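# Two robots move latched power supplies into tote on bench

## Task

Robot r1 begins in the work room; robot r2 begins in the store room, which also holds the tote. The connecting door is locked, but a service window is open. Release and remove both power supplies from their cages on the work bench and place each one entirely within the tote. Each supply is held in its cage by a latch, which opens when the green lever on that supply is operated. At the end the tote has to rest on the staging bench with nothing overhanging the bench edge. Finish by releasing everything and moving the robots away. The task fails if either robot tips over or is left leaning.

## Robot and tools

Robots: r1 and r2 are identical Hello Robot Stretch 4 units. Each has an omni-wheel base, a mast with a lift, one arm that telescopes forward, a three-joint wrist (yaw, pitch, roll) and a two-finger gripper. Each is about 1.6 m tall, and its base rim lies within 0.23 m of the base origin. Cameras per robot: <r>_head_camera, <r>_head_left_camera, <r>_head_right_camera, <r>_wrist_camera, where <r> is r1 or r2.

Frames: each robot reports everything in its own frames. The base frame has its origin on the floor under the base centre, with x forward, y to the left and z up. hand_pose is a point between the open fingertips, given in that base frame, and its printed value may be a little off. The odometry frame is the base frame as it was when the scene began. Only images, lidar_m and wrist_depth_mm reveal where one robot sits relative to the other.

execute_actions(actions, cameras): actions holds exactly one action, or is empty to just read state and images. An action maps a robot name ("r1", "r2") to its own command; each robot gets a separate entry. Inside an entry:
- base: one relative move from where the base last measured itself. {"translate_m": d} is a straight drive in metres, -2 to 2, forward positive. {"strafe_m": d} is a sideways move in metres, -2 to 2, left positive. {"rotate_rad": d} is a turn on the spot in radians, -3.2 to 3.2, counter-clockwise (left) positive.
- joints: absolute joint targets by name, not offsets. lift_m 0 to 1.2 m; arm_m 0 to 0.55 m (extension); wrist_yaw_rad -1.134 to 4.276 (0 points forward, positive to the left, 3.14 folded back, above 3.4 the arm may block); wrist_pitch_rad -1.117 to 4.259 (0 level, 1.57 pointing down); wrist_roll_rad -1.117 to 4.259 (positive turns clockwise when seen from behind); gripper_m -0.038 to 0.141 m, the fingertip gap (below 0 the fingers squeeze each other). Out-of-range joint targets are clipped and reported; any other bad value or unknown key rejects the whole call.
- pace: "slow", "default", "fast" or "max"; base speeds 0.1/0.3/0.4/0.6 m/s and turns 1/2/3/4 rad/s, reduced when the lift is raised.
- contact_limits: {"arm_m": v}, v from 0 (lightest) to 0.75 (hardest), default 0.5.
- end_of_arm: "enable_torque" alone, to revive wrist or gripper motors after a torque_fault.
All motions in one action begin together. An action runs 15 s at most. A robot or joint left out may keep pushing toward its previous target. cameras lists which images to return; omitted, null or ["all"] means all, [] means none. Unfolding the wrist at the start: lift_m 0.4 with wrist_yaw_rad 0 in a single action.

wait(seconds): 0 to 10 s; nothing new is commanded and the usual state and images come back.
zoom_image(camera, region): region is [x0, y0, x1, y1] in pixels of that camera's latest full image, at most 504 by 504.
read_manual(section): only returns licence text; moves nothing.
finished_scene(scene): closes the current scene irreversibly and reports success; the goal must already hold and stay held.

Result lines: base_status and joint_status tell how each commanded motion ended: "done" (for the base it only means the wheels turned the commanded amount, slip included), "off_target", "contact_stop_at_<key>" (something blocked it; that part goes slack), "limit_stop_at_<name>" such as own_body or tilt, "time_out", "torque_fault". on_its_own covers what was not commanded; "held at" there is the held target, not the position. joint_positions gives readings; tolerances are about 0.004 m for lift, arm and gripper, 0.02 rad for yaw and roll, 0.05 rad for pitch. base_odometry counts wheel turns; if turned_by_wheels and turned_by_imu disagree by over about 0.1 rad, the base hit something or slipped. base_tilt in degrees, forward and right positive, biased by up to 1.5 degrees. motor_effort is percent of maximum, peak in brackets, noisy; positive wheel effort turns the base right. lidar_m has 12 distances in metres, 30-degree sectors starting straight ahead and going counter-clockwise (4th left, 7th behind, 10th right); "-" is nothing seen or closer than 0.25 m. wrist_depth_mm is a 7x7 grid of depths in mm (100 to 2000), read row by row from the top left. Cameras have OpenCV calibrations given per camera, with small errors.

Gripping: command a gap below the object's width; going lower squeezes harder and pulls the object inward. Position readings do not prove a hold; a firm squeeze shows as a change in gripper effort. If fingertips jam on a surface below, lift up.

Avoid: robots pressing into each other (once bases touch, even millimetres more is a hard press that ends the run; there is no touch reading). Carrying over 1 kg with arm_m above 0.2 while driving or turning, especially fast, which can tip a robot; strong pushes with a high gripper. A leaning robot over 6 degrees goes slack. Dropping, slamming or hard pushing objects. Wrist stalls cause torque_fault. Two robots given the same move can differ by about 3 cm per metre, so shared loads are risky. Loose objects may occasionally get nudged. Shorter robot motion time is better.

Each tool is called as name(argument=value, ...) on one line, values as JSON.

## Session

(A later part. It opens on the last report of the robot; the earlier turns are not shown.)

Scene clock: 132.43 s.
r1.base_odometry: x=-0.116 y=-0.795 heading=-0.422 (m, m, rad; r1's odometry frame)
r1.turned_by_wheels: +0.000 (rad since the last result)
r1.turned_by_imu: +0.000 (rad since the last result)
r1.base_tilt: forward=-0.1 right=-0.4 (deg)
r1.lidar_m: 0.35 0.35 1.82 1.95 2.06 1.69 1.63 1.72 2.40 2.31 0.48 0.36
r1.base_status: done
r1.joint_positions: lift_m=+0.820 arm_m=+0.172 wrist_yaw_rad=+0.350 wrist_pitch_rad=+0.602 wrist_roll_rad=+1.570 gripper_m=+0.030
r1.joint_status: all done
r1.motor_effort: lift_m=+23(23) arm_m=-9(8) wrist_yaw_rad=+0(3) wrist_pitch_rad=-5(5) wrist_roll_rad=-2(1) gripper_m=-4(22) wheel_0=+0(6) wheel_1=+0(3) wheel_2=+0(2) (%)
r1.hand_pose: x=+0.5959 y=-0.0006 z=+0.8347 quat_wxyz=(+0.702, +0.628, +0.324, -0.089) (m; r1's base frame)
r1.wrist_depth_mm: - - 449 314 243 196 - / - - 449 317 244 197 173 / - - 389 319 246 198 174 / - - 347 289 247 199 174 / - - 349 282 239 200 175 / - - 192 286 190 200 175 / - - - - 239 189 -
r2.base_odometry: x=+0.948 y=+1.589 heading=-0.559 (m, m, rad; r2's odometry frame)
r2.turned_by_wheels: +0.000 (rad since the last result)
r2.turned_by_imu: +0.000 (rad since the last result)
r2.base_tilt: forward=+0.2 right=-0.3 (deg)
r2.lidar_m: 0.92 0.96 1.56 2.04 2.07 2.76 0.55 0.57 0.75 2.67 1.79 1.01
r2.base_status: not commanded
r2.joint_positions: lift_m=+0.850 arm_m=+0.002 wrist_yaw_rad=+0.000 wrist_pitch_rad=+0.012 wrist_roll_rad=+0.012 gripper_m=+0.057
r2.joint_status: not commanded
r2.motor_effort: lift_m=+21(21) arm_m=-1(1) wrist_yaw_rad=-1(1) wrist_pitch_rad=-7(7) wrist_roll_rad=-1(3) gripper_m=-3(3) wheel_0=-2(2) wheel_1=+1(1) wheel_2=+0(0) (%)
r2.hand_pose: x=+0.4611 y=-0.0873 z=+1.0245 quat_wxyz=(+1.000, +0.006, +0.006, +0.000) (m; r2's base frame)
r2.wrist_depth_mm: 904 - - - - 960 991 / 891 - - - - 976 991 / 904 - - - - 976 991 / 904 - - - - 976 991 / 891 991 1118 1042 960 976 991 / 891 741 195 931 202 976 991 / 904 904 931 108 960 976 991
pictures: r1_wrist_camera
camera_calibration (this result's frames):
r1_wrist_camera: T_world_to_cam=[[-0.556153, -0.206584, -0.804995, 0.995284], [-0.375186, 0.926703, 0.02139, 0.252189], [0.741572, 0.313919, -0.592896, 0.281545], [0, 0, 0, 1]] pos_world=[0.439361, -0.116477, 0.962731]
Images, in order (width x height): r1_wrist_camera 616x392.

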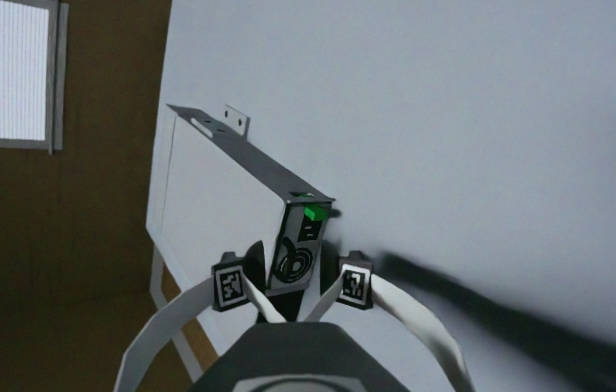

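execute_actions(actions=[{"r1":{"base":{"strafe_m":-0.1},"joints":{"lift_m":0.92,"arm_m":0.3,"wrist_yaw_rad":1.53,"gripper_m":0.1},"pace":"fast"}}], cameras=[])

execute_actions(actions=[{"r1":{"joints":{"wrist_pitch_rad":1.1}}}], cameras=["r1_wrist_camera"])

Scene clock: 136.00 s.
r1.base_odometry: x=-0.157 y=-0.886 heading=-0.422 (m, m, rad; r1's odometry frame)
r1.turned_by_wheels: +0.000 (rad since the last result)
r1.turned_by_imu: +0.001 (rad since the last result)
r1.base_tilt: forward=+0.0 right=-0.4 (deg)
r1.lidar_m: 0.32 0.36 1.92 2.07 2.16 1.70 1.64 1.71 2.33 2.23 0.49 0.37
r1.base_status: done
r1.joint_positions: lift_m=+0.920 arm_m=+0.298 wrist_yaw_rad=+1.530 wrist_pitch_rad=+0.602 wrist_roll_rad=+1.570 gripper_m=+0.100
r1.joint_status: all done
r1.motor_effort: lift_m=+22(23) arm_m=+9(10) wrist_yaw_rad=+1(6) wrist_pitch_rad=-6(6) wrist_roll_rad=-1(3) gripper_m=-1(4) wheel_0=-1(11) wheel_1=+0(7) wheel_2=+0(1) (%)
r1.hand_pose: x=+0.5664 y=+0.2340 z=+0.9348 quat_wxyz=(+0.632, +0.342, +0.619, +0.317) (m; r1's base frame)
r1.wrist_depth_mm: 1661 1808 - 1618 362 249 217 / - 1863 - 1661 364 250 219 / - 1808 - 1661 368 266 225 / - 1808 - 1661 370 297 258 / 1618 1808 - 1661 349 300 258 / 1618 1808 - 1499 349 291 262 / 1618 1863 - - 362 290 263
r2.base_odometry: x=+0.948 y=+1.589 heading=-0.559 (m, m, rad; r2's odometry frame)
r2.turned_by_wheels: +0.000 (rad since the last result)
r2.turned_by_imu: +0.001 (rad since the last result)
r2.base_tilt: forward=+0.2 right=-0.2 (deg)
r2.lidar_m: 0.93 0.96 1.58 2.03 2.10 2.75 0.54 0.56 0.73 2.66 1.79 1.01
r2.base_status: not commanded
r2.joint_positions: lift_m=+0.850 arm_m=+0.002 wrist_yaw_rad=+0.000 wrist_pitch_rad=+0.012 wrist_roll_rad=+0.012 gripper_m=+0.057
r2.joint_status: not commanded
r2.motor_effort: lift_m=+21(21) arm_m=-1(0) wrist_yaw_rad=-1(1) wrist_pitch_rad=-7(7) wrist_roll_rad=-1(2) gripper_m=-3(3) wheel_0=-2(2) wheel_1=+1(1) wheel_2=+0(0) (%)
r2.hand_pose: x=+0.4611 y=-0.0873 z=+1.0245 quat_wxyz=(+1.000, +0.006, +0.006, +0.000) (m; r2's base frame)
r2.wrist_depth_mm: 891 - - - - 976 991 / 891 - - - - 976 976 / 891 - - - - 960 991 / 904 - - - - 976 991 / 891 991 1118 1025 960 976 991 / 904 741 195 946 202 976 976 / 891 904 931 108 960 976 991
pictures: none
No camera images: the call's "cameras" was empty. Leave "cameras" out to get every camera's image.

Scene clock: 136.83 s.
r1.base_odometry: x=-0.157 y=-0.886 heading=-0.422 (m, m, rad; r1's odometry frame)
r1.turned_by_wheels: +0.000 (rad since the last result)
r1.turned_by_imu: +0.000 (rad since the last result)
r1.base_tilt: forward=-0.1 right=-0.4 (deg)
r1.lidar_m: 0.33 0.37 1.93 2.06 2.14 1.69 1.64 1.72 2.33 2.23 0.48 0.35
r1.base_status: not commanded
r1.joint_positions: lift_m=+0.920 arm_m=+0.298 wrist_yaw_rad=+1.530 wrist_pitch_rad=+1.101 wrist_roll_rad=+1.570 gripper_m=+0.100
r1.joint_status: all done
r1.motor_effort: lift_m=+22(22) arm_m=+9(9) wrist_yaw_rad=-2(1) wrist_pitch_rad=-1(2) wrist_roll_rad=+1(1) gripper_m=+0(1) wheel_0=-1(1) wheel_1=+0(0) wheel_2=+0(0) (%)
r1.hand_pose: x=+0.5620 y=+0.1270 z=+0.8409 quat_wxyz=(+0.691, +0.178, +0.684, +0.151) (m; r1's base frame)
r1.wrist_depth_mm: 1537 370 274 246 258 245 231 / 1576 373 274 248 259 247 232 / 1576 375 287 256 265 249 234 / 1618 379 334 303 273 250 236 / 1618 382 332 304 270 252 236 / 1618 384 327 294 271 250 237 / 1661 382 357 - 276 249 238
r2.base_odometry: x=+0.948 y=+1.589 heading=-0.559 (m, m, rad; r2's odometry frame)
r2.turned_by_wheels: +0.000 (rad since the last result)
r2.turned_by_imu: +0.000 (rad since the last result)
r2.base_tilt: forward=+0.2 right=-0.2 (deg)
r2.lidar_m: 0.94 0.95 1.58 2.04 2.11 2.77 0.55 0.58 0.71 2.65 1.74 1.01
r2.base_status: not commanded
r2.joint_positions: lift_m=+0.850 arm_m=+0.002 wrist_yaw_rad=+0.000 wrist_pitch_rad=+0.012 wrist_roll_rad=+0.012 gripper_m=+0.057
r2.joint_status: not commanded
r2.motor_effort: lift_m=+21(21) arm_m=+0(0) wrist_yaw_rad=-1(1) wrist_pitch_rad=-6(6) wrist_roll_rad=-2(2) gripper_m=-3(3) wheel_0=-2(2) wheel_1=+1(1) wheel_2=+0(0) (%)
r2.hand_pose: x=+0.4611 y=-0.0873 z=+1.0245 quat_wxyz=(+1.000, +0.006, +0.006, +0.000) (m; r2's base frame)
r2.wrist_depth_mm: 891 - - - - 976 976 / 891 - - - - 976 976 / 904 - - - - 976 976 / 891 - - - - 976 991 / 904 991 1138 1042 960 976 991 / 891 741 195 931 202 976 991 / 891 904 931 108 960 976 991
pictures: r1_wrist_camera
camera_calibration (this result's frames):
r1_wrist_camera: T_world_to_cam=[[-0.0336557, -0.905469, -0.423075, 0.481741], [-0.99916, 0.02058, 0.0354379, 0.575011], [-0.0233811, 0.423913, -0.905401, 0.949009], [0, 0, 0, 1]] pos_world=[0.612931, 0.0220708, 1.04267]
Images, in order (width x height): r1_wrist_camera 616x392.

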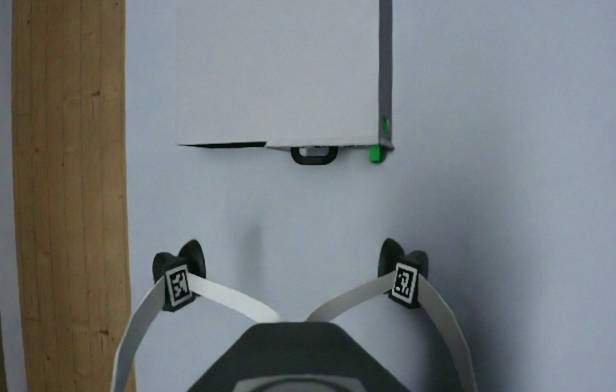

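execute_actions(actions=[], cameras=["r1_head_camera","r1_wrist_camera"])

Scene clock: 137.57 s.
r1.base_odometry: x=-0.157 y=-0.886 heading=-0.422 (m, m, rad; r1's odometry frame)
r1.turned_by_wheels: +0.000 (rad since the last result)
r1.turned_by_imu: +0.000 (rad since the last result)
r1.base_tilt: forward=-0.1 right=-0.3 (deg)
r1.lidar_m: 0.33 0.34 1.93 2.06 2.15 1.68 1.64 1.72 2.29 2.22 0.48 0.37
r1.base_status: not commanded
r1.joint_positions: lift_m=+0.920 arm_m=+0.298 wrist_yaw_rad=+1.530 wrist_pitch_rad=+1.101 wrist_roll_rad=+1.570 gripper_m=+0.100
r1.joint_status: all done
r1.motor_effort: lift_m=+22(22) arm_m=+9(9) wrist_yaw_rad=-1(1) wrist_pitch_rad=-2(2) wrist_roll_rad=+0(1) gripper_m=-2(1) wheel_0=-1(1) wheel_1=+0(0) wheel_2=+0(0) (%)
r1.hand_pose: x=+0.5620 y=+0.1270 z=+0.8409 quat_wxyz=(+0.691, +0.178, +0.684, +0.151) (m; r1's base frame)
r1.wrist_depth_mm: 1576 373 273 247 258 246 230 / 1576 373 277 248 259 248 233 / 1618 377 287 255 266 249 233 / 1618 379 336 300 273 250 235 / 1661 384 332 304 268 252 236 / 1661 387 330 293 270 250 238 / 1661 379 357 - 276 249 238
r2.base_odometry: x=+0.948 y=+1.589 heading=-0.559 (m, m, rad; r2's odometry frame)
r2.turned_by_wheels: +0.000 (rad since the last result)
r2.turned_by_imu: +0.000 (rad since the last result)
r2.base_tilt: forward=+0.0 right=-0.2 (deg)
r2.lidar_m: 0.93 0.97 1.58 2.04 2.12 2.77 0.53 0.57 0.74 2.67 1.78 0.99
r2.base_status: not commanded
r2.joint_positions: lift_m=+0.850 arm_m=+0.002 wrist_yaw_rad=+0.000 wrist_pitch_rad=+0.012 wrist_roll_rad=+0.012 gripper_m=+0.057
r2.joint_status: not commanded
r2.motor_effort: lift_m=+21(21) arm_m=+0(0) wrist_yaw_rad=-1(1) wrist_pitch_rad=-7(6) wrist_roll_rad=-2(2) gripper_m=-2(3) wheel_0=-2(2) wheel_1=+1(1) wheel_2=+0(0) (%)
r2.hand_pose: x=+0.4611 y=-0.0873 z=+1.0245 quat_wxyz=(+1.000, +0.006, +0.006, +0.000) (m; r2's base frame)
r2.wrist_depth_mm: 891 - - - - 976 991 / 891 - - - - 976 991 / 891 - - - - 976 991 / 891 - - - - 976 991 / 891 991 1118 1025 960 960 991 / 891 741 195 931 202 976 991 / 904 904 931 108 960 976 976
pictures: r1_head_camera, r1_wrist_camera
camera_calibration (this result's frames):
r1_wrist_camera: T_world_to_cam=[[-0.0336555, -0.905469, -0.423075, 0.48174], [-0.99916, 0.0205797, 0.0354379, 0.575011], [-0.0233811, 0.423912, -0.905401, 0.949009], [0, 0, 0, 1]] pos_world=[0.612931, 0.0220708, 1.04267]
Images, in order (width x height): r1_head_camera 420x560, r1_wrist_camera 616x392.

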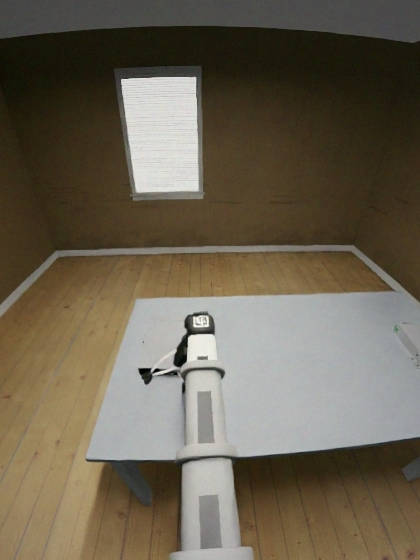

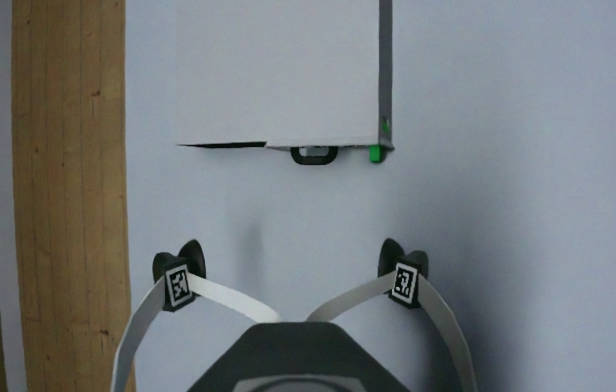

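zoom_image(camera="r1_wrist_camera", region=[170, 80, 420, 190])

zoom_image(camera="r1_head_camera", region=[340, 290, 420, 390])

Region (170, 80, 420, 190) of r1_wrist_camera's 616x392 image, scaled by 2.016; it fills the top 222 rows of this view, and the rest is white.

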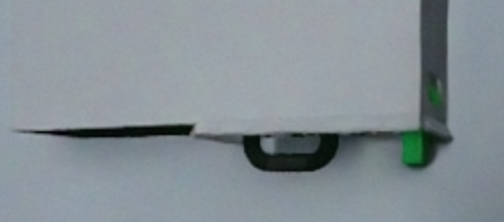

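Region (340, 290, 420, 390) of r1_head_camera's 420x560 image, scaled by 5.040, with more detail than that image has; it fills the left 403 columns of this view, and the rest is white.

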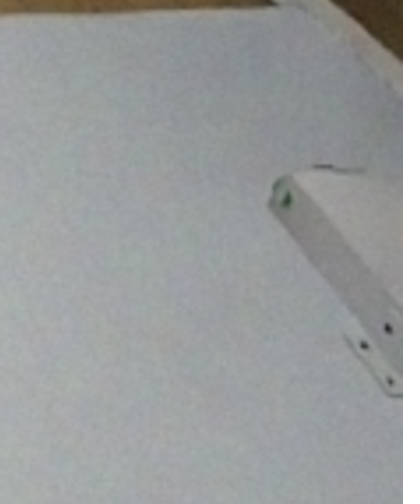

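execute_actions(actions=[{"r1":{"base":{"strafe_m":0.166},"joints":{"arm_m":0.16,"wrist_yaw_rad":0.05,"wrist_pitch_rad":0.4,"wrist_roll_rad":0.0,"gripper_m":0.016,"lift_m":0.82}}}], cameras=[])

execute_actions(actions=[{"r1":{"joints":{"lift_m":0.73}, "pace":"slow"}}], cameras=["r1_wrist_camera"])

Scene clock: 141.20 s.
r1.base_odometry: x=-0.089 y=-0.735 heading=-0.422 (m, m, rad; r1's odometry frame)
r1.turned_by_wheels: +0.000 (rad since the last result)
r1.turned_by_imu: +0.000 (rad since the last result)
r1.base_tilt: forward=-0.1 right=-0.4 (deg)
r1.lidar_m: 0.33 0.37 1.78 1.90 1.96 1.70 1.64 1.73 2.39 1.34 0.48 0.37
r1.base_status: done
r1.joint_positions: lift_m=+0.820 arm_m=+0.162 wrist_yaw_rad=+0.050 wrist_pitch_rad=+0.402 wrist_roll_rad=+0.000 gripper_m=+0.016
r1.joint_status: all done
r1.motor_effort: lift_m=+18(21) arm_m=-9(10) wrist_yaw_rad=-2(9) wrist_pitch_rad=-7(11) wrist_roll_rad=-3(6) gripper_m=-3(3) wheel_0=+0(4) wheel_1=+0(8) wheel_2=+0(0) (%)
r1.hand_pose: x=+0.6020 y=-0.0740 z=+0.8854 quat_wxyz=(+0.980, -0.005, +0.200, +0.025) (m; r1's base frame)
r1.wrist_depth_mm: - - - - - - - / - - - - - - - / - - - - - - - / - 1921 462 496 580 591 597 / 1661 410 355 345 449 449 452 / 345 322 190 209 187 362 364 / 291 286 307 - 303 303 307
r2.base_odometry: x=+0.948 y=+1.589 heading=-0.559 (m, m, rad; r2's odometry frame)
r2.turned_by_wheels: +0.000 (rad since the last result)
r2.turned_by_imu: +0.001 (rad since the last result)
r2.base_tilt: forward=+0.1 right=-0.2 (deg)
r2.lidar_m: 0.92 0.95 1.60 2.05 2.11 2.78 0.54 0.54 0.77 2.66 1.79 1.01
r2.base_status: not commanded
r2.joint_positions: lift_m=+0.850 arm_m=+0.002 wrist_yaw_rad=+0.000 wrist_pitch_rad=+0.012 wrist_roll_rad=+0.012 gripper_m=+0.057
r2.joint_status: not commanded
r2.motor_effort: lift_m=+21(21) arm_m=+0(0) wrist_yaw_rad=-1(1) wrist_pitch_rad=-7(6) wrist_roll_rad=-2(1) gripper_m=-3(3) wheel_0=-2(2) wheel_1=+1(1) wheel_2=-1(0) (%)
r2.hand_pose: x=+0.4611 y=-0.0873 z=+1.0245 quat_wxyz=(+1.000, +0.006, +0.006, +0.000) (m; r2's base frame)
r2.wrist_depth_mm: 891 - - - - 976 991 / 891 - - - - 976 991 / 891 - - - - 960 991 / 904 - - - - 976 991 / 904 991 1118 1025 946 976 991 / 891 741 195 946 202 960 991 / 904 904 931 108 960 976 991
pictures: none
No camera images: the call's "cameras" was empty. Leave "cameras" out to get every camera's image.

Scene clock: 142.83 s.
r1.base_odometry: x=-0.089 y=-0.735 heading=-0.422 (m, m, rad; r1's odometry frame)
r1.turned_by_wheels: +0.000 (rad since the last result)
r1.turned_by_imu: +0.000 (rad since the last result)
r1.base_tilt: forward=+0.0 right=-0.3 (deg)
r1.lidar_m: 0.36 0.37 1.78 1.90 1.96 1.70 1.63 1.73 2.42 1.34 0.48 0.36
r1.base_status: not commanded
r1.joint_positions: lift_m=+0.730 arm_m=+0.162 wrist_yaw_rad=+0.050 wrist_pitch_rad=+0.402 wrist_roll_rad=+0.000 gripper_m=+0.016
r1.joint_status: all done
r1.motor_effort: lift_m=+17(17) arm_m=-9(9) wrist_yaw_rad=-2(3) wrist_pitch_rad=-8(8) wrist_roll_rad=+0(2) gripper_m=-4(5) wheel_0=+0(0) wheel_1=+0(0) wheel_2=+0(0) (%)
r1.hand_pose: x=+0.6020 y=-0.0740 z=+0.7955 quat_wxyz=(+0.980, -0.005, +0.200, +0.025) (m; r1's base frame)
r1.wrist_depth_mm: - - - - - - - / - - - - - - - / - 554 375 418 535 554 580 / 366 297 281 287 377 382 392 / 276 279 265 260 290 294 296 / 224 227 189 209 186 236 237 / 190 186 200 - 198 198 201
r2.base_odometry: x=+0.948 y=+1.589 heading=-0.559 (m, m, rad; r2's odometry frame)
r2.turned_by_wheels: +0.000 (rad since the last result)
r2.turned_by_imu: +0.000 (rad since the last result)
r2.base_tilt: forward=+0.1 right=-0.3 (deg)
r2.lidar_m: 0.93 0.94 1.58 2.06 2.12 2.79 0.54 0.55 0.78 2.67 1.77 1.02
r2.base_status: not commanded
r2.joint_positions: lift_m=+0.850 arm_m=+0.002 wrist_yaw_rad=+0.000 wrist_pitch_rad=+0.012 wrist_roll_rad=+0.012 gripper_m=+0.057
r2.joint_status: not commanded
r2.motor_effort: lift_m=+21(21) arm_m=+0(0) wrist_yaw_rad=-1(1) wrist_pitch_rad=-7(7) wrist_roll_rad=-1(1) gripper_m=-3(3) wheel_0=-2(2) wheel_1=+1(1) wheel_2=+0(0) (%)
r2.hand_pose: x=+0.4611 y=-0.0873 z=+1.0245 quat_wxyz=(+1.000, +0.006, +0.006, +0.000) (m; r2's base frame)
r2.wrist_depth_mm: 904 - - - - 976 991 / 891 - - - - 976 991 / 904 - - - - 960 991 / 891 - - - - 976 991 / 891 991 1098 1042 946 960 991 / 891 741 195 946 202 976 991 / 891 904 931 108 960 960 991
pictures: r1_wrist_camera
camera_calibration (this result's frames):
r1_wrist_camera: T_world_to_cam=[[0.0202446, -0.999682, 0.0150475, -0.106096], [-0.428257, -0.0222706, -0.903382, 1.02068], [0.90343, 0.0118445, -0.428572, 0.026275], [0, 0, 0, 1]] pos_world=[0.415524, -0.0836425, 0.934922]
Images, in order (width x height): r1_wrist_camera 616x392.

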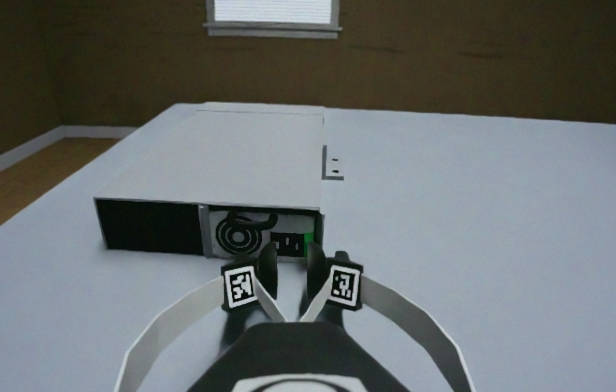

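execute_actions(actions=[{"r1":{"base":{"strafe_m":-0.010},"joints":{"arm_m":0.176}, "pace":"slow"}}], cameras=["r1_wrist_camera"])

zoom_image(camera="r1_wrist_camera", region=[190, 190, 390, 320])

Scene clock: 144.20 s.
r1.base_odometry: x=-0.093 y=-0.744 heading=-0.422 (m, m, rad; r1's odometry frame)
r1.turned_by_wheels: +0.000 (rad since the last result)
r1.turned_by_imu: +0.000 (rad since the last result)
r1.base_tilt: forward=+0.0 right=-0.3 (deg)
r1.lidar_m: 0.34 0.35 1.79 1.90 1.94 1.69 1.63 1.73 2.40 1.32 0.49 0.37
r1.base_status: done
r1.joint_positions: lift_m=+0.730 arm_m=+0.174 wrist_yaw_rad=+0.050 wrist_pitch_rad=+0.402 wrist_roll_rad=+0.000 gripper_m=+0.016
r1.joint_status: all done
r1.motor_effort: lift_m=+18(18) arm_m=+9(9) wrist_yaw_rad=-1(2) wrist_pitch_rad=-7(9) wrist_roll_rad=-2(3) gripper_m=-4(5) wheel_0=+0(7) wheel_1=+1(2) wheel_2=+0(1) (%)
r1.hand_pose: x=+0.6147 y=-0.0740 z=+0.7955 quat_wxyz=(+0.980, -0.005, +0.200, +0.025) (m; r1's base frame)
r1.wrist_depth_mm: - - - - - - - / - - - - - - - / - 508 375 442 539 554 574 / 355 278 266 306 379 384 392 / 273 276 252 246 290 294 296 / 224 227 189 209 187 237 237 / 191 186 200 - 198 199 201
r2.base_odometry: x=+0.948 y=+1.589 heading=-0.559 (m, m, rad; r2's odometry frame)
r2.turned_by_wheels: +0.000 (rad since the last result)
r2.turned_by_imu: +0.000 (rad since the last result)
r2.base_tilt: forward=+0.1 right=-0.2 (deg)
r2.lidar_m: 0.91 0.98 1.58 2.06 2.12 2.81 0.51 0.54 0.76 2.66 1.81 1.00
r2.base_status: not commanded
r2.joint_positions: lift_m=+0.850 arm_m=+0.002 wrist_yaw_rad=+0.000 wrist_pitch_rad=+0.012 wrist_roll_rad=+0.012 gripper_m=+0.057
r2.joint_status: not commanded
r2.motor_effort: lift_m=+21(21) arm_m=-1(0) wrist_yaw_rad=-1(1) wrist_pitch_rad=-7(6) wrist_roll_rad=-2(4) gripper_m=-4(3) wheel_0=-2(2) wheel_1=+1(1) wheel_2=+0(0) (%)
r2.hand_pose: x=+0.4611 y=-0.0873 z=+1.0245 quat_wxyz=(+1.000, +0.006, +0.006, +0.000) (m; r2's base frame)
r2.wrist_depth_mm: 891 - - - - 976 991 / 904 - - - - 976 991 / 891 - - - - 976 991 / 891 - - - - 976 976 / 891 991 1118 1042 960 976 991 / 904 741 194 931 202 976 991 / 904 904 931 108 960 976 976
pictures: r1_wrist_camera
camera_calibration (this result's frames):
r1_wrist_camera: T_world_to_cam=[[0.0201887, -0.999683, 0.0150475, -0.106334], [-0.428257, -0.0222466, -0.903383, 1.02613], [0.903431, 0.0117939, -0.42857, 0.0147798], [0, 0, 0, 1]] pos_world=[0.428241, -0.0836471, 0.934922]
Images, in order (width x height): r1_wrist_camera 616x392.

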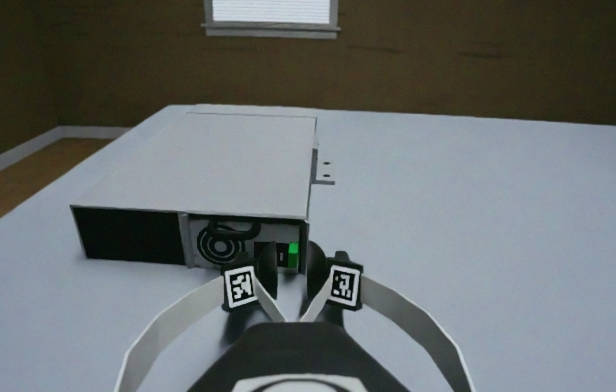

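Region (190, 190, 390, 320) of r1_wrist_camera's 616x392 image, scaled by 2.520; it fills the top 328 rows of this view, and the rest is white.

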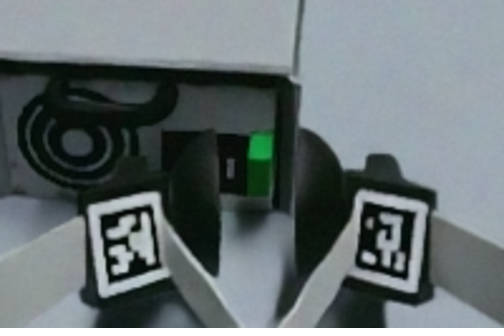

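execute_actions(actions=[{"r1":{"joints":{"gripper_m":0.009,"arm_m":0.180}, "pace":"slow"}}], cameras=[])

execute_actions(actions=[{"r1":{"joints":{"arm_m":0.188}, "pace":"slow"}}], cameras=["r1_wrist_camera"])

zoom_image(camera="r1_wrist_camera", region=[190, 190, 390, 320])

Scene clock: 145.27 s.
r1.base_odometry: x=-0.093 y=-0.744 heading=-0.422 (m, m, rad; r1's odometry frame)
r1.turned_by_wheels: +0.000 (rad since the last result)
r1.turned_by_imu: +0.000 (rad since the last result)
r1.base_tilt: forward=-0.1 right=-0.3 (deg)
r1.lidar_m: 0.34 0.36 1.77 1.91 1.96 1.71 1.62 1.70 2.38 1.32 0.48 0.37
r1.base_status: not commanded
r1.joint_positions: lift_m=+0.730 arm_m=+0.178 wrist_yaw_rad=+0.050 wrist_pitch_rad=+0.402 wrist_roll_rad=+0.000 gripper_m=+0.009
r1.joint_status: all done
r1.motor_effort: lift_m=+18(18) arm_m=+9(8) wrist_yaw_rad=-2(2) wrist_pitch_rad=-7(7) wrist_roll_rad=-3(2) gripper_m=-6(6) wheel_0=+0(0) wheel_1=+1(1) wheel_2=+0(0) (%)
r1.hand_pose: x=+0.6187 y=-0.0740 z=+0.7955 quat_wxyz=(+0.980, -0.005, +0.200, +0.025) (m; r1's base frame)
r1.wrist_depth_mm: - - - - - - - / - - - - - - - / - 512 377 442 539 549 574 / 355 276 266 306 379 384 389 / 268 276 247 239 290 294 296 / 224 227 187 193 219 236 236 / 191 186 200 - 198 198 201
r2.base_odometry: x=+0.948 y=+1.589 heading=-0.559 (m, m, rad; r2's odometry frame)
r2.turned_by_wheels: +0.000 (rad since the last result)
r2.turned_by_imu: +0.000 (rad since the last result)
r2.base_tilt: forward=+0.1 right=-0.2 (deg)
r2.lidar_m: 0.90 0.98 1.56 2.05 2.09 2.77 0.54 0.53 0.70 2.67 1.76 0.99
r2.base_status: not commanded
r2.joint_positions: lift_m=+0.850 arm_m=+0.002 wrist_yaw_rad=+0.000 wrist_pitch_rad=+0.012 wrist_roll_rad=+0.012 gripper_m=+0.057
r2.joint_status: not commanded
r2.motor_effort: lift_m=+21(21) arm_m=-1(0) wrist_yaw_rad=-1(1) wrist_pitch_rad=-7(7) wrist_roll_rad=-2(1) gripper_m=-3(1) wheel_0=-2(2) wheel_1=+1(1) wheel_2=+0(0) (%)
r2.hand_pose: x=+0.4611 y=-0.0873 z=+1.0245 quat_wxyz=(+1.000, +0.006, +0.006, +0.000) (m; r2's base frame)
r2.wrist_depth_mm: 891 - - - - 976 991 / 878 - - - - 976 991 / 904 - - - - 976 991 / 891 - - - - 976 991 / 904 976 1118 1025 960 976 991 / 891 741 195 931 202 976 991 / 891 904 917 108 960 976 991
pictures: none
No camera images: the call's "cameras" was empty. Leave "cameras" out to get every camera's image.

Scene clock: 146.13 s.
r1.base_odometry: x=-0.093 y=-0.744 heading=-0.422 (m, m, rad; r1's odometry frame)
r1.turned_by_wheels: +0.000 (rad since the last result)
r1.turned_by_imu: +0.000 (rad since the last result)
r1.base_tilt: forward=-0.1 right=-0.4 (deg)
r1.lidar_m: 0.34 0.38 1.79 1.91 1.96 1.70 1.61 1.71 2.40 1.33 0.47 0.36
r1.base_status: not commanded
r1.joint_positions: lift_m=+0.730 arm_m=+0.186 wrist_yaw_rad=+0.050 wrist_pitch_rad=+0.403 wrist_roll_rad=+0.000 gripper_m=+0.009
r1.joint_status: all done
r1.motor_effort: lift_m=+18(18) arm_m=+10(5) wrist_yaw_rad=-1(1) wrist_pitch_rad=-9(9) wrist_roll_rad=-4(2) gripper_m=-6(6) wheel_0=+0(0) wheel_1=+1(1) wheel_2=+0(0) (%)
r1.hand_pose: x=+0.6265 y=-0.0741 z=+0.7954 quat_wxyz=(+0.979, -0.005, +0.200, +0.024) (m; r1's base frame)
r1.wrist_depth_mm: - - - - - - - / - - - - - - - / - 504 373 449 535 559 574 / 355 263 266 303 377 382 389 / 262 276 239 233 290 293 294 / 224 227 188 192 218 236 236 / 190 185 200 - 197 197 200
r2.base_odometry: x=+0.948 y=+1.589 heading=-0.559 (m, m, rad; r2's odometry frame)
r2.turned_by_wheels: +0.000 (rad since the last result)
r2.turned_by_imu: +0.000 (rad since the last result)
r2.base_tilt: forward=+0.1 right=-0.2 (deg)
r2.lidar_m: 0.93 0.97 1.58 2.04 2.10 2.76 0.53 0.56 0.75 2.66 1.81 1.01
r2.base_status: not commanded
r2.joint_positions: lift_m=+0.850 arm_m=+0.002 wrist_yaw_rad=+0.000 wrist_pitch_rad=+0.012 wrist_roll_rad=+0.012 gripper_m=+0.057
r2.joint_status: not commanded
r2.motor_effort: lift_m=+21(21) arm_m=+0(0) wrist_yaw_rad=-1(1) wrist_pitch_rad=-7(6) wrist_roll_rad=-1(2) gripper_m=-3(2) wheel_0=-2(2) wheel_1=+1(1) wheel_2=+0(0) (%)
r2.hand_pose: x=+0.4611 y=-0.0873 z=+1.0245 quat_wxyz=(+1.000, +0.006, +0.006, +0.000) (m; r2's base frame)
r2.wrist_depth_mm: 891 - - - - 976 991 / 891 - - - - 960 976 / 904 - - - - 976 991 / 891 - - - - 976 991 / 904 976 1118 1042 946 960 991 / 904 741 195 931 202 976 991 / 891 917 917 108 960 991 991
pictures: r1_wrist_camera
camera_calibration (this result's frames):
r1_wrist_camera: T_world_to_cam=[[0.0196828, -0.999693, 0.0150592, -0.106404], [-0.428619, -0.0220449, -0.903216, 1.03118], [0.903271, 0.0113231, -0.428922, 0.00445362], [0, 0, 0, 1]] pos_world=[0.440055, -0.0836891, 0.934891]
Images, in order (width x height): r1_wrist_camera 616x392.

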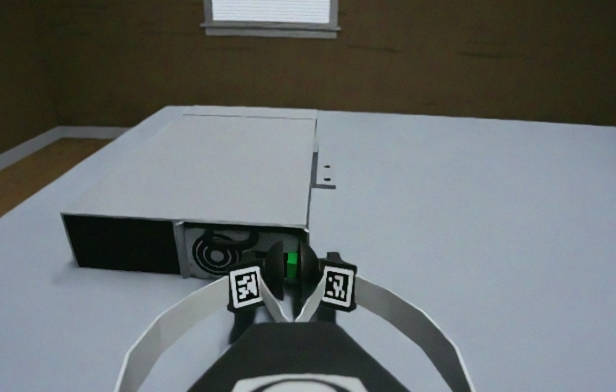

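Region (190, 190, 390, 320) of r1_wrist_camera's 616x392 image, scaled by 2.520; it fills the top 328 rows of this view, and the rest is white.

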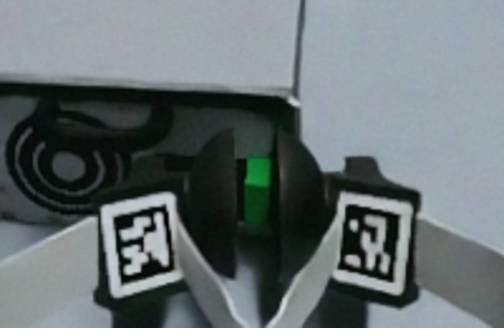

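execute_actions(actions=[{"r1":{"joints":{"gripper_m":-0.005,"arm_m":0.190,"lift_m":0.729}, "pace":"slow"}}], cameras=[])

execute_actions(actions=[{"r1":{"base":{"strafe_m":0.007}, "pace":"slow"}}], cameras=["r1_wrist_camera"])

zoom_image(camera="r1_wrist_camera", region=[190, 190, 390, 320])

Scene clock: 147.20 s.
r1.base_odometry: x=-0.093 y=-0.744 heading=-0.422 (m, m, rad; r1's odometry frame)
r1.turned_by_wheels: +0.000 (rad since the last result)
r1.turned_by_imu: +0.000 (rad since the last result)
r1.base_tilt: forward=-0.1 right=-0.4 (deg)
r1.lidar_m: 0.34 0.36 1.77 1.91 1.98 1.70 1.64 1.72 2.41 1.34 0.49 0.37
r1.base_status: not commanded
r1.joint_positions: lift_m=+0.729 arm_m=+0.188 wrist_yaw_rad=+0.050 wrist_pitch_rad=+0.403 wrist_roll_rad=+0.000 gripper_m=-0.005
r1.joint_status: all done
r1.motor_effort: lift_m=+18(18) arm_m=+9(9) wrist_yaw_rad=-2(2) wrist_pitch_rad=-11(11) wrist_roll_rad=-1(0) gripper_m=-11(10) wheel_0=+0(0) wheel_1=+1(1) wheel_2=+0(0) (%)
r1.hand_pose: x=+0.6287 y=-0.0740 z=+0.7942 quat_wxyz=(+0.979, -0.005, +0.200, +0.024) (m; r1's base frame)
r1.wrist_depth_mm: - - - - - - - / - - - - - - - / - 500 366 445 530 549 569 / 349 259 263 300 373 379 387 / 259 273 237 234 286 290 293 / 222 224 186 206 185 236 235 / 189 183 198 - 196 195 199
r2.base_odometry: x=+0.948 y=+1.589 heading=-0.559 (m, m, rad; r2's odometry frame)
r2.turned_by_wheels: +0.000 (rad since the last result)
r2.turned_by_imu: +0.000 (rad since the last result)
r2.base_tilt: forward=+0.2 right=-0.2 (deg)
r2.lidar_m: 0.93 0.97 1.60 2.05 2.10 2.76 0.54 0.56 0.73 2.66 1.78 1.00
r2.base_status: not commanded
r2.joint_positions: lift_m=+0.850 arm_m=+0.002 wrist_yaw_rad=+0.000 wrist_pitch_rad=+0.012 wrist_roll_rad=+0.012 gripper_m=+0.057
r2.joint_status: not commanded
r2.motor_effort: lift_m=+21(21) arm_m=+0(0) wrist_yaw_rad=-1(2) wrist_pitch_rad=-7(7) wrist_roll_rad=-3(1) gripper_m=-2(3) wheel_0=-2(2) wheel_1=+1(1) wheel_2=+0(0) (%)
r2.hand_pose: x=+0.4611 y=-0.0873 z=+1.0245 quat_wxyz=(+1.000, +0.006, +0.006, +0.000) (m; r2's base frame)
r2.wrist_depth_mm: 891 - - - - 960 991 / 891 - - - - 976 991 / 891 - - - - 976 991 / 891 - - - - 976 991 / 904 991 1098 1025 960 976 991 / 891 741 195 931 202 976 1008 / 891 904 931 108 960 976 976
pictures: none
No camera images: the call's "cameras" was empty. Leave "cameras" out to get every camera's image.

Scene clock: 147.97 s.
r1.base_odometry: x=-0.091 y=-0.737 heading=-0.422 (m, m, rad; r1's odometry frame)
r1.turned_by_wheels: -0.001 (rad since the last result)
r1.turned_by_imu: -0.001 (rad since the last result)
r1.base_tilt: forward=-0.1 right=-0.3 (deg)
r1.lidar_m: 0.34 0.37 1.76 1.90 1.97 1.69 1.63 1.72 2.42 1.32 0.49 0.36
r1.base_status: done
r1.joint_positions: lift_m=+0.729 arm_m=+0.188 wrist_yaw_rad=+0.045 wrist_pitch_rad=+0.403 wrist_roll_rad=+0.000 gripper_m=-0.005
r1.joint_status: not commanded
r1.motor_effort: lift_m=+18(18) arm_m=+9(9) wrist_yaw_rad=+13(12) wrist_pitch_rad=-11(10) wrist_roll_rad=-2(2) gripper_m=-9(10) wheel_0=-4(4) wheel_1=-1(7) wheel_2=-1(1) (%)
r1.hand_pose: x=+0.6283 y=-0.0754 z=+0.7942 quat_wxyz=(+0.980, -0.004, +0.200, +0.022) (m; r1's base frame)
r1.wrist_depth_mm: - - - - - - - / - - - - - - - / - 500 368 436 530 554 574 / 351 258 263 300 373 382 387 / 258 271 236 234 289 290 291 / 222 225 185 207 183 236 236 / 189 185 198 - 202 196 200
r2.base_odometry: x=+0.948 y=+1.589 heading=-0.559 (m, m, rad; r2's odometry frame)
r2.turned_by_wheels: +0.000 (rad since the last result)
r2.turned_by_imu: +0.000 (rad since the last result)
r2.base_tilt: forward=+0.2 right=-0.3 (deg)
r2.lidar_m: 0.93 0.96 1.55 2.06 2.11 2.77 0.53 0.54 0.73 2.65 1.81 0.98
r2.base_status: not commanded
r2.joint_positions: lift_m=+0.850 arm_m=+0.002 wrist_yaw_rad=+0.000 wrist_pitch_rad=+0.012 wrist_roll_rad=+0.012 gripper_m=+0.057
r2.joint_status: not commanded
r2.motor_effort: lift_m=+20(21) arm_m=-1(0) wrist_yaw_rad=+0(1) wrist_pitch_rad=-6(7) wrist_roll_rad=-2(1) gripper_m=-2(4) wheel_0=-2(2) wheel_1=+1(1) wheel_2=+0(0) (%)
r2.hand_pose: x=+0.4611 y=-0.0873 z=+1.0245 quat_wxyz=(+1.000, +0.006, +0.006, +0.000) (m; r2's base frame)
r2.wrist_depth_mm: 891 - - - - 976 991 / 904 - - - - 960 991 / 891 - - - - 976 991 / 891 - - - - 991 991 / 904 991 1118 1025 946 976 976 / 904 741 195 931 202 976 991 / 891 904 917 108 960 976 991
pictures: r1_wrist_camera
camera_calibration (this result's frames):
r1_wrist_camera: T_world_to_cam=[[0.0150766, -0.999773, 0.0150704, -0.104787], [-0.429075, -0.0200828, -0.903045, 1.03121], [0.903143, 0.00714847, -0.429281, 0.00237913], [0, 0, 0, 1]] pos_world=[0.441896, -0.0840705, 0.933826]
Images, in order (width x height): r1_wrist_camera 616x392.

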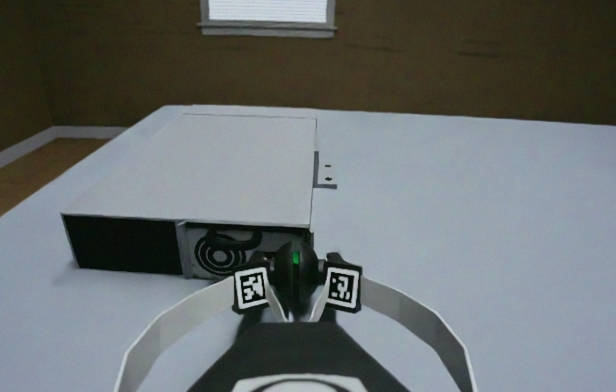

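Region (190, 190, 390, 320) of r1_wrist_camera's 616x392 image, scaled by 2.520; it fills the top 328 rows of this view, and the rest is white.

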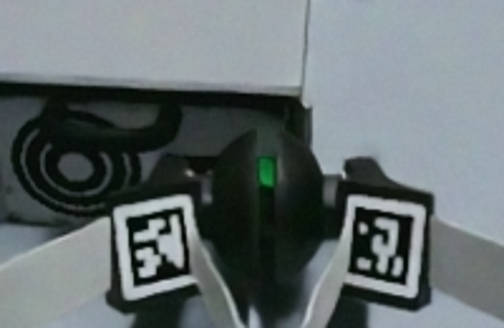

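execute_actions(actions=[{"r1":{"base":{"strafe_m":0.010},"joints":{"gripper_m":-0.038,"arm_m":0.199,"lift_m":0.726}, "pace":"slow"}}], cameras=["r1_wrist_camera"])

zoom_image(camera="r1_wrist_camera", region=[190, 190, 390, 320])

Scene clock: 149.40 s.
r1.base_odometry: x=-0.087 y=-0.728 heading=-0.424 (m, m, rad; r1's odometry frame)
r1.turned_by_wheels: -0.001 (rad since the last result)
r1.turned_by_imu: -0.001 (rad since the last result)
r1.base_tilt: forward=+0.0 right=-0.3 (deg)
r1.lidar_m: 0.34 0.37 1.76 1.89 1.96 1.70 1.62 1.73 2.38 1.33 0.49 0.37
r1.base_status: done
r1.joint_positions: lift_m=+0.726 arm_m=+0.197 wrist_yaw_rad=+0.038 wrist_pitch_rad=+0.405 wrist_roll_rad=+0.000 gripper_m=-0.037
r1.joint_status: all done
r1.on_its_own: wrist_yaw_rad is at rest, and its effort (+32) is outside its rest range (-13 to +13)
r1.motor_effort: lift_m=+18(19) arm_m=+10(13) wrist_yaw_rad=+32(41) wrist_pitch_rad=-16(15) wrist_roll_rad=-1(3) gripper_m=-21(20) wheel_0=-7(8) wheel_1=+0(6) wheel_2=-8(9) (%)
r1.hand_pose: x=+0.6365 y=-0.0772 z=+0.7908 quat_wxyz=(+0.979, -0.004, +0.201, +0.019) (m; r1's base frame)
r1.wrist_depth_mm: - - - - - - - / - - - - - - - / - 484 357 397 525 535 554 / 342 249 254 293 364 373 379 / 252 267 227 226 283 286 287 / 216 219 182 202 183 230 231 / 185 181 193 - 198 192 195
r2.base_odometry: x=+0.948 y=+1.589 heading=-0.559 (m, m, rad; r2's odometry frame)
r2.turned_by_wheels: +0.000 (rad since the last result)
r2.turned_by_imu: +0.000 (rad since the last result)
r2.base_tilt: forward=+0.1 right=-0.2 (deg)
r2.lidar_m: 0.93 0.94 1.57 2.06 2.11 2.78 0.53 0.54 0.74 2.65 1.80 0.99
r2.base_status: not commanded
r2.joint_positions: lift_m=+0.850 arm_m=+0.002 wrist_yaw_rad=+0.000 wrist_pitch_rad=+0.012 wrist_roll_rad=+0.012 gripper_m=+0.057
r2.joint_status: not commanded
r2.motor_effort: lift_m=+21(21) arm_m=-1(0) wrist_yaw_rad=-1(1) wrist_pitch_rad=-6(6) wrist_roll_rad=-1(1) gripper_m=-2(3) wheel_0=-2(2) wheel_1=+1(1) wheel_2=+0(0) (%)
r2.hand_pose: x=+0.4611 y=-0.0873 z=+1.0245 quat_wxyz=(+1.000, +0.006, +0.006, +0.000) (m; r2's base frame)
r2.wrist_depth_mm: 891 - - - - 976 991 / 904 - - - - 976 991 / 891 - - - - 976 991 / 904 - - - - 976 991 / 891 976 1118 1025 960 960 991 / 891 732 195 946 202 976 991 / 904 904 917 108 960 976 991
pictures: r1_wrist_camera
camera_calibration (this result's frames):
r1_wrist_camera: T_world_to_cam=[[0.008473, -0.99985, 0.0151138, -0.102483], [-0.430536, -0.0172894, -0.902408, 1.03226], [0.902534, 0.00113905, -0.430618, -0.00541881], [0, 0, 0, 1]] pos_world=[0.450183, -0.0846145, 0.930731]
Images, in order (width x height): r1_wrist_camera 616x392.

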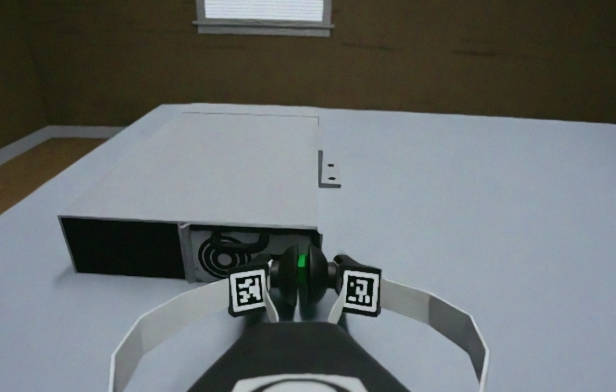

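Region (190, 190, 390, 320) of r1_wrist_camera's 616x392 image, scaled by 2.520; it fills the top 328 rows of this view, and the rest is white.

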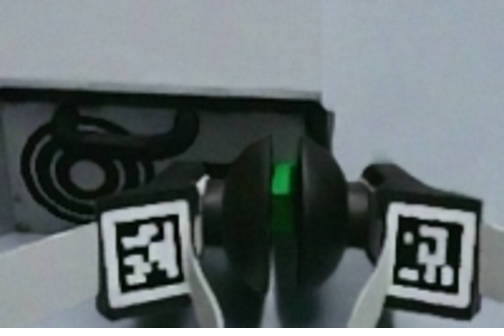

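execute_actions(actions=[{"r1":{"joints":{"arm_m":0.193}, "pace":"slow"}}], cameras=["r1_wrist_camera"])

zoom_image(camera="r1_wrist_camera", region=[190, 190, 390, 320])

Scene clock: 150.40 s.
r1.base_odometry: x=-0.087 y=-0.728 heading=-0.424 (m, m, rad; r1's odometry frame)
r1.turned_by_wheels: +0.000 (rad since the last result)
r1.turned_by_imu: +0.000 (rad since the last result)
r1.base_tilt: forward=+0.0 right=-0.4 (deg)
r1.lidar_m: 0.34 0.37 1.75 1.90 1.95 1.69 1.61 1.72 2.38 1.31 0.49 0.36
r1.base_status: not commanded
r1.joint_positions: lift_m=+0.726 arm_m=+0.195 wrist_yaw_rad=+0.041 wrist_pitch_rad=+0.403 wrist_roll_rad=+0.000 gripper_m=-0.037
r1.joint_status: all done
r1.on_its_own: wrist_yaw_rad is at rest, and its effort (+25) is outside its rest range (-13 to +13)
r1.motor_effort: lift_m=+19(20) arm_m=-12(14) wrist_yaw_rad=+25(32) wrist_pitch_rad=-10(14) wrist_roll_rad=-1(0) gripper_m=-24(24) wheel_0=-8(8) wheel_1=-2(1) wheel_2=-4(8) (%)
r1.hand_pose: x=+0.6348 y=-0.0765 z=+0.7912 quat_wxyz=(+0.980, -0.004, +0.200, +0.020) (m; r1's base frame)
r1.wrist_depth_mm: - - - - - - - / - - - - - - - / - 488 357 397 521 539 564 / 343 251 253 291 368 373 379 / 254 266 229 226 282 286 289 / 216 220 181 206 182 230 230 / 185 180 194 - 198 192 195
r2.base_odometry: x=+0.948 y=+1.589 heading=-0.559 (m, m, rad; r2's odometry frame)
r2.turned_by_wheels: +0.000 (rad since the last result)
r2.turned_by_imu: +0.000 (rad since the last result)
r2.base_tilt: forward=+0.2 right=-0.2 (deg)
r2.lidar_m: 0.94 0.96 1.57 2.04 2.09 2.76 0.54 0.55 0.72 2.65 1.79 0.98
r2.base_status: not commanded
r2.joint_positions: lift_m=+0.850 arm_m=+0.002 wrist_yaw_rad=+0.000 wrist_pitch_rad=+0.012 wrist_roll_rad=+0.012 gripper_m=+0.057
r2.joint_status: not commanded
r2.motor_effort: lift_m=+21(21) arm_m=+0(1) wrist_yaw_rad=-1(1) wrist_pitch_rad=-7(6) wrist_roll_rad=-3(0) gripper_m=-3(3) wheel_0=-2(2) wheel_1=+1(1) wheel_2=+0(0) (%)
r2.hand_pose: x=+0.4611 y=-0.0873 z=+1.0245 quat_wxyz=(+1.000, +0.006, +0.006, +0.000) (m; r2's base frame)
r2.wrist_depth_mm: 891 - - - - 976 991 / 891 - - - - 976 991 / 891 - - - - 976 991 / 891 - - - - 976 976 / 891 976 1118 1025 960 976 976 / 891 741 195 931 202 976 991 / 891 904 931 108 946 976 991
pictures: r1_wrist_camera
camera_calibration (this result's frames):
r1_wrist_camera: T_world_to_cam=[[0.0109906, -0.999826, 0.0150626, -0.103339], [-0.428947, -0.0183212, -0.903144, 1.03135], [0.903263, 0.003465, -0.429074, -0.00528136], [0, 0, 0, 1]] pos_world=[0.448299, -0.0844073, 0.930744]
Images, in order (width x height): r1_wrist_camera 616x392.

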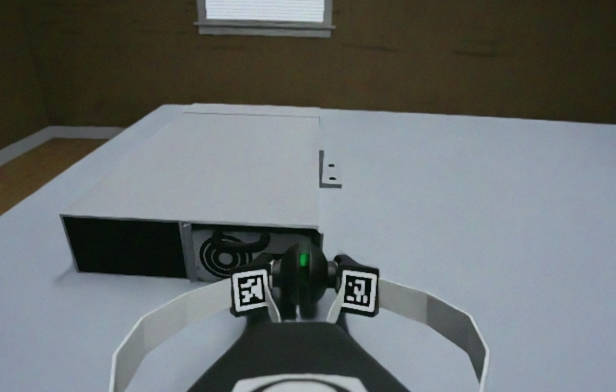

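Region (190, 190, 390, 320) of r1_wrist_camera's 616x392 image, scaled by 2.520; it fills the top 328 rows of this view, and the rest is white.

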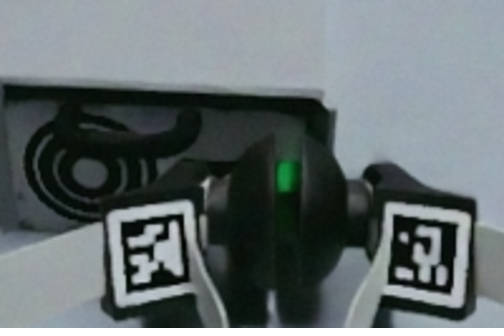

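execute_actions(actions=[{"r1":{"base":{"strafe_m":0.010},"joints":{"arm_m":0.198}, "pace":"slow"}}], cameras=["r1_wrist_camera"])

zoom_image(camera="r1_wrist_camera", region=[190, 190, 390, 320])

Scene clock: 151.43 s.
r1.base_odometry: x=-0.082 y=-0.720 heading=-0.425 (m, m, rad; r1's odometry frame)
r1.turned_by_wheels: -0.002 (rad since the last result)
r1.turned_by_imu: -0.002 (rad since the last result)
r1.base_tilt: forward=+0.0 right=-0.3 (deg)
r1.lidar_m: 0.35 0.36 1.74 1.88 1.95 1.70 1.63 1.73 2.40 1.33 0.50 0.36
r1.base_status: done
r1.joint_positions: lift_m=+0.726 arm_m=+0.197 wrist_yaw_rad=+0.035 wrist_pitch_rad=+0.403 wrist_roll_rad=+0.000 gripper_m=-0.037
r1.joint_status: all done
r1.on_its_own: wrist_yaw_rad is at rest, and its effort (+42) is outside its rest range (-13 to +13)
r1.motor_effort: lift_m=+20(19) arm_m=+7(14) wrist_yaw_rad=+42(42) wrist_pitch_rad=-10(9) wrist_roll_rad=-2(2) gripper_m=-24(26) wheel_0=-15(17) wheel_1=-3(6) wheel_2=-5(5) (%)
r1.hand_pose: x=+0.6359 y=-0.0782 z=+0.7911 quat_wxyz=(+0.980, -0.003, +0.200, +0.017) (m; r1's base frame)
r1.wrist_depth_mm: - - - - - - - / - - - - - - - / - 484 357 397 525 544 564 / 342 250 256 273 366 373 382 / 254 266 227 225 282 286 287 / 216 220 180 202 181 230 231 / 185 180 194 - 198 193 196
r2.base_odometry: x=+0.948 y=+1.589 heading=-0.559 (m, m, rad; r2's odometry frame)
r2.turned_by_wheels: +0.000 (rad since the last result)
r2.turned_by_imu: +0.000 (rad since the last result)
r2.base_tilt: forward=+0.2 right=-0.3 (deg)
r2.lidar_m: 0.92 0.98 1.57 2.06 2.12 2.80 0.52 0.54 0.74 2.69 1.77 1.01
r2.base_status: not commanded
r2.joint_positions: lift_m=+0.850 arm_m=+0.002 wrist_yaw_rad=+0.000 wrist_pitch_rad=+0.012 wrist_roll_rad=+0.012 gripper_m=+0.057
r2.joint_status: not commanded
r2.motor_effort: lift_m=+21(21) arm_m=+0(1) wrist_yaw_rad=-1(1) wrist_pitch_rad=-6(6) wrist_roll_rad=-1(4) gripper_m=-4(3) wheel_0=-2(2) wheel_1=+1(1) wheel_2=+0(0) (%)
r2.hand_pose: x=+0.4611 y=-0.0873 z=+1.0245 quat_wxyz=(+1.000, +0.006, +0.006, +0.000) (m; r2's base frame)
r2.wrist_depth_mm: 891 - - - - 976 991 / 891 - - - - 960 991 / 891 - - - - 976 991 / 904 - - - - 976 991 / 891 991 1118 1025 960 976 991 / 904 741 195 946 202 976 991 / 891 904 931 108 960 991 991
pictures: r1_wrist_camera
camera_calibration (this result's frames):
r1_wrist_camera: T_world_to_cam=[[0.0047703, -0.999875, 0.0150639, -0.101071], [-0.429113, -0.0156534, -0.903115, 1.03205], [0.903238, -0.00215601, -0.429134, -0.0066683], [0, 0, 0, 1]] pos_world=[0.44937, -0.0849173, 0.930719]
Images, in order (width x height): r1_wrist_camera 616x392.

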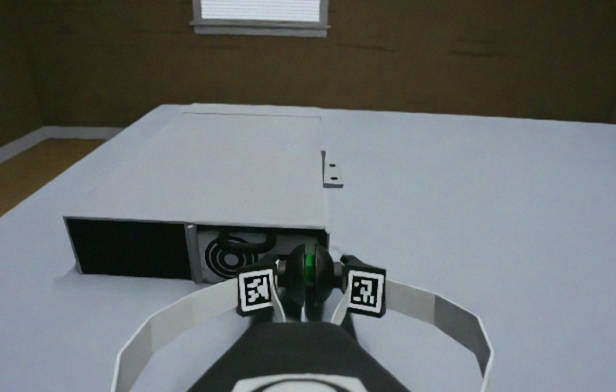

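Region (190, 190, 390, 320) of r1_wrist_camera's 616x392 image, scaled by 2.520; it fills the top 328 rows of this view, and the rest is white.

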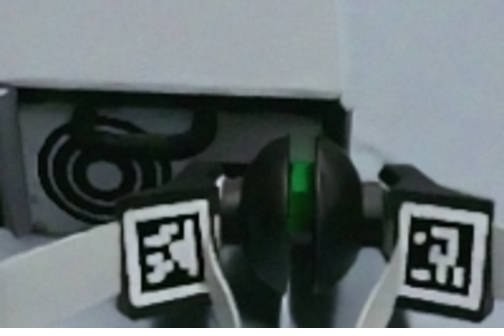

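execute_actions(actions=[{"r1":{"joints":{"arm_m":0.190}, "pace":"slow"}}], cameras=["r1_wrist_camera"])

zoom_image(camera="r1_wrist_camera", region=[190, 190, 390, 320])

Scene clock: 152.53 s.
r1.base_odometry: x=-0.082 y=-0.720 heading=-0.425 (m, m, rad; r1's odometry frame)
r1.turned_by_wheels: +0.000 (rad since the last result)
r1.turned_by_imu: +0.000 (rad since the last result)
r1.base_tilt: forward=+0.0 right=-0.2 (deg)
r1.lidar_m: 0.34 0.35 1.75 1.89 1.95 1.70 1.63 1.72 2.41 1.34 0.49 0.35
r1.base_status: not commanded
r1.joint_positions: lift_m=+0.726 arm_m=+0.193 wrist_yaw_rad=+0.038 wrist_pitch_rad=+0.401 wrist_roll_rad=+0.000 gripper_m=-0.037
r1.joint_status: all done
r1.on_its_own: wrist_yaw_rad is at rest, and its effort (+34) is outside its rest range (-13 to +13)
r1.motor_effort: lift_m=+21(21) arm_m=-16(18) wrist_yaw_rad=+34(42) wrist_pitch_rad=-4(10) wrist_roll_rad=-1(3) gripper_m=-28(28) wheel_0=-16(16) wheel_1=-4(4) wheel_2=-3(5) (%)
r1.hand_pose: x=+0.6325 y=-0.0774 z=+0.7916 quat_wxyz=(+0.980, -0.004, +0.199, +0.018) (m; r1's base frame)
r1.wrist_depth_mm: - - - - - - - / - - - - - - - / - 492 359 402 530 544 569 / 347 251 256 278 368 377 384 / 259 267 233 229 285 289 290 / 216 220 179 202 181 231 231 / 185 181 195 - 199 193 196
r2.base_odometry: x=+0.948 y=+1.589 heading=-0.559 (m, m, rad; r2's odometry frame)
r2.turned_by_wheels: +0.000 (rad since the last result)
r2.turned_by_imu: +0.000 (rad since the last result)
r2.base_tilt: forward=+0.1 right=-0.2 (deg)
r2.lidar_m: 0.93 0.96 1.59 2.05 2.12 2.76 0.54 0.52 0.74 2.67 1.78 1.00
r2.base_status: not commanded
r2.joint_positions: lift_m=+0.850 arm_m=+0.002 wrist_yaw_rad=+0.000 wrist_pitch_rad=+0.012 wrist_roll_rad=+0.012 gripper_m=+0.057
r2.joint_status: not commanded
r2.motor_effort: lift_m=+21(21) arm_m=+0(0) wrist_yaw_rad=-1(1) wrist_pitch_rad=-6(6) wrist_roll_rad=-1(2) gripper_m=-2(1) wheel_0=-2(2) wheel_1=+1(1) wheel_2=+0(0) (%)
r2.hand_pose: x=+0.4611 y=-0.0873 z=+1.0245 quat_wxyz=(+1.000, +0.006, +0.006, +0.000) (m; r2's base frame)
r2.wrist_depth_mm: 891 - - - - 976 991 / 891 - - - - 976 976 / 891 - - - - 976 991 / 891 - - - - 976 991 / 891 1008 1118 1025 960 960 976 / 891 741 195 946 202 960 991 / 904 904 917 108 960 976 991
pictures: r1_wrist_camera
camera_calibration (this result's frames):
r1_wrist_camera: T_world_to_cam=[[0.00763588, -0.999858, 0.0149994, -0.102034], [-0.427127, -0.0168239, -0.904035, 1.03037], [0.90416, 0.000496461, -0.427195, -0.00526281], [0, 0, 0, 1]] pos_world=[0.445635, -0.0846823, 0.93077]
Images, in order (width x height): r1_wrist_camera 616x392.

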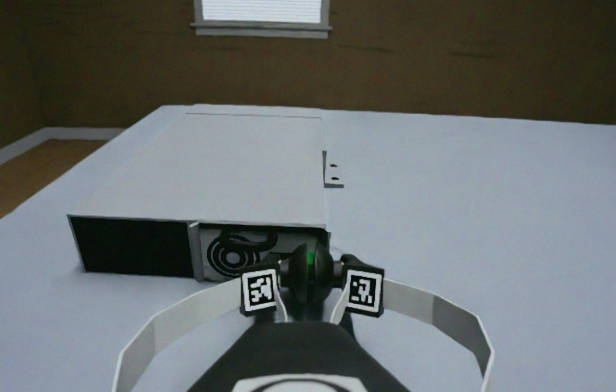

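Region (190, 190, 390, 320) of r1_wrist_camera's 616x392 image, scaled by 2.520; it fills the top 328 rows of this view, and the rest is white.

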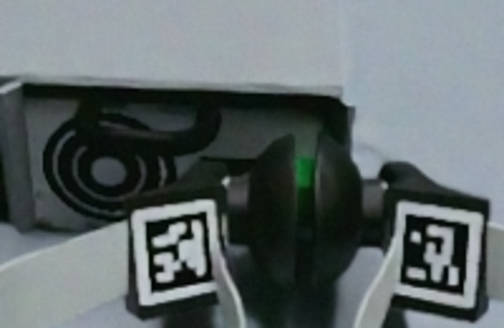

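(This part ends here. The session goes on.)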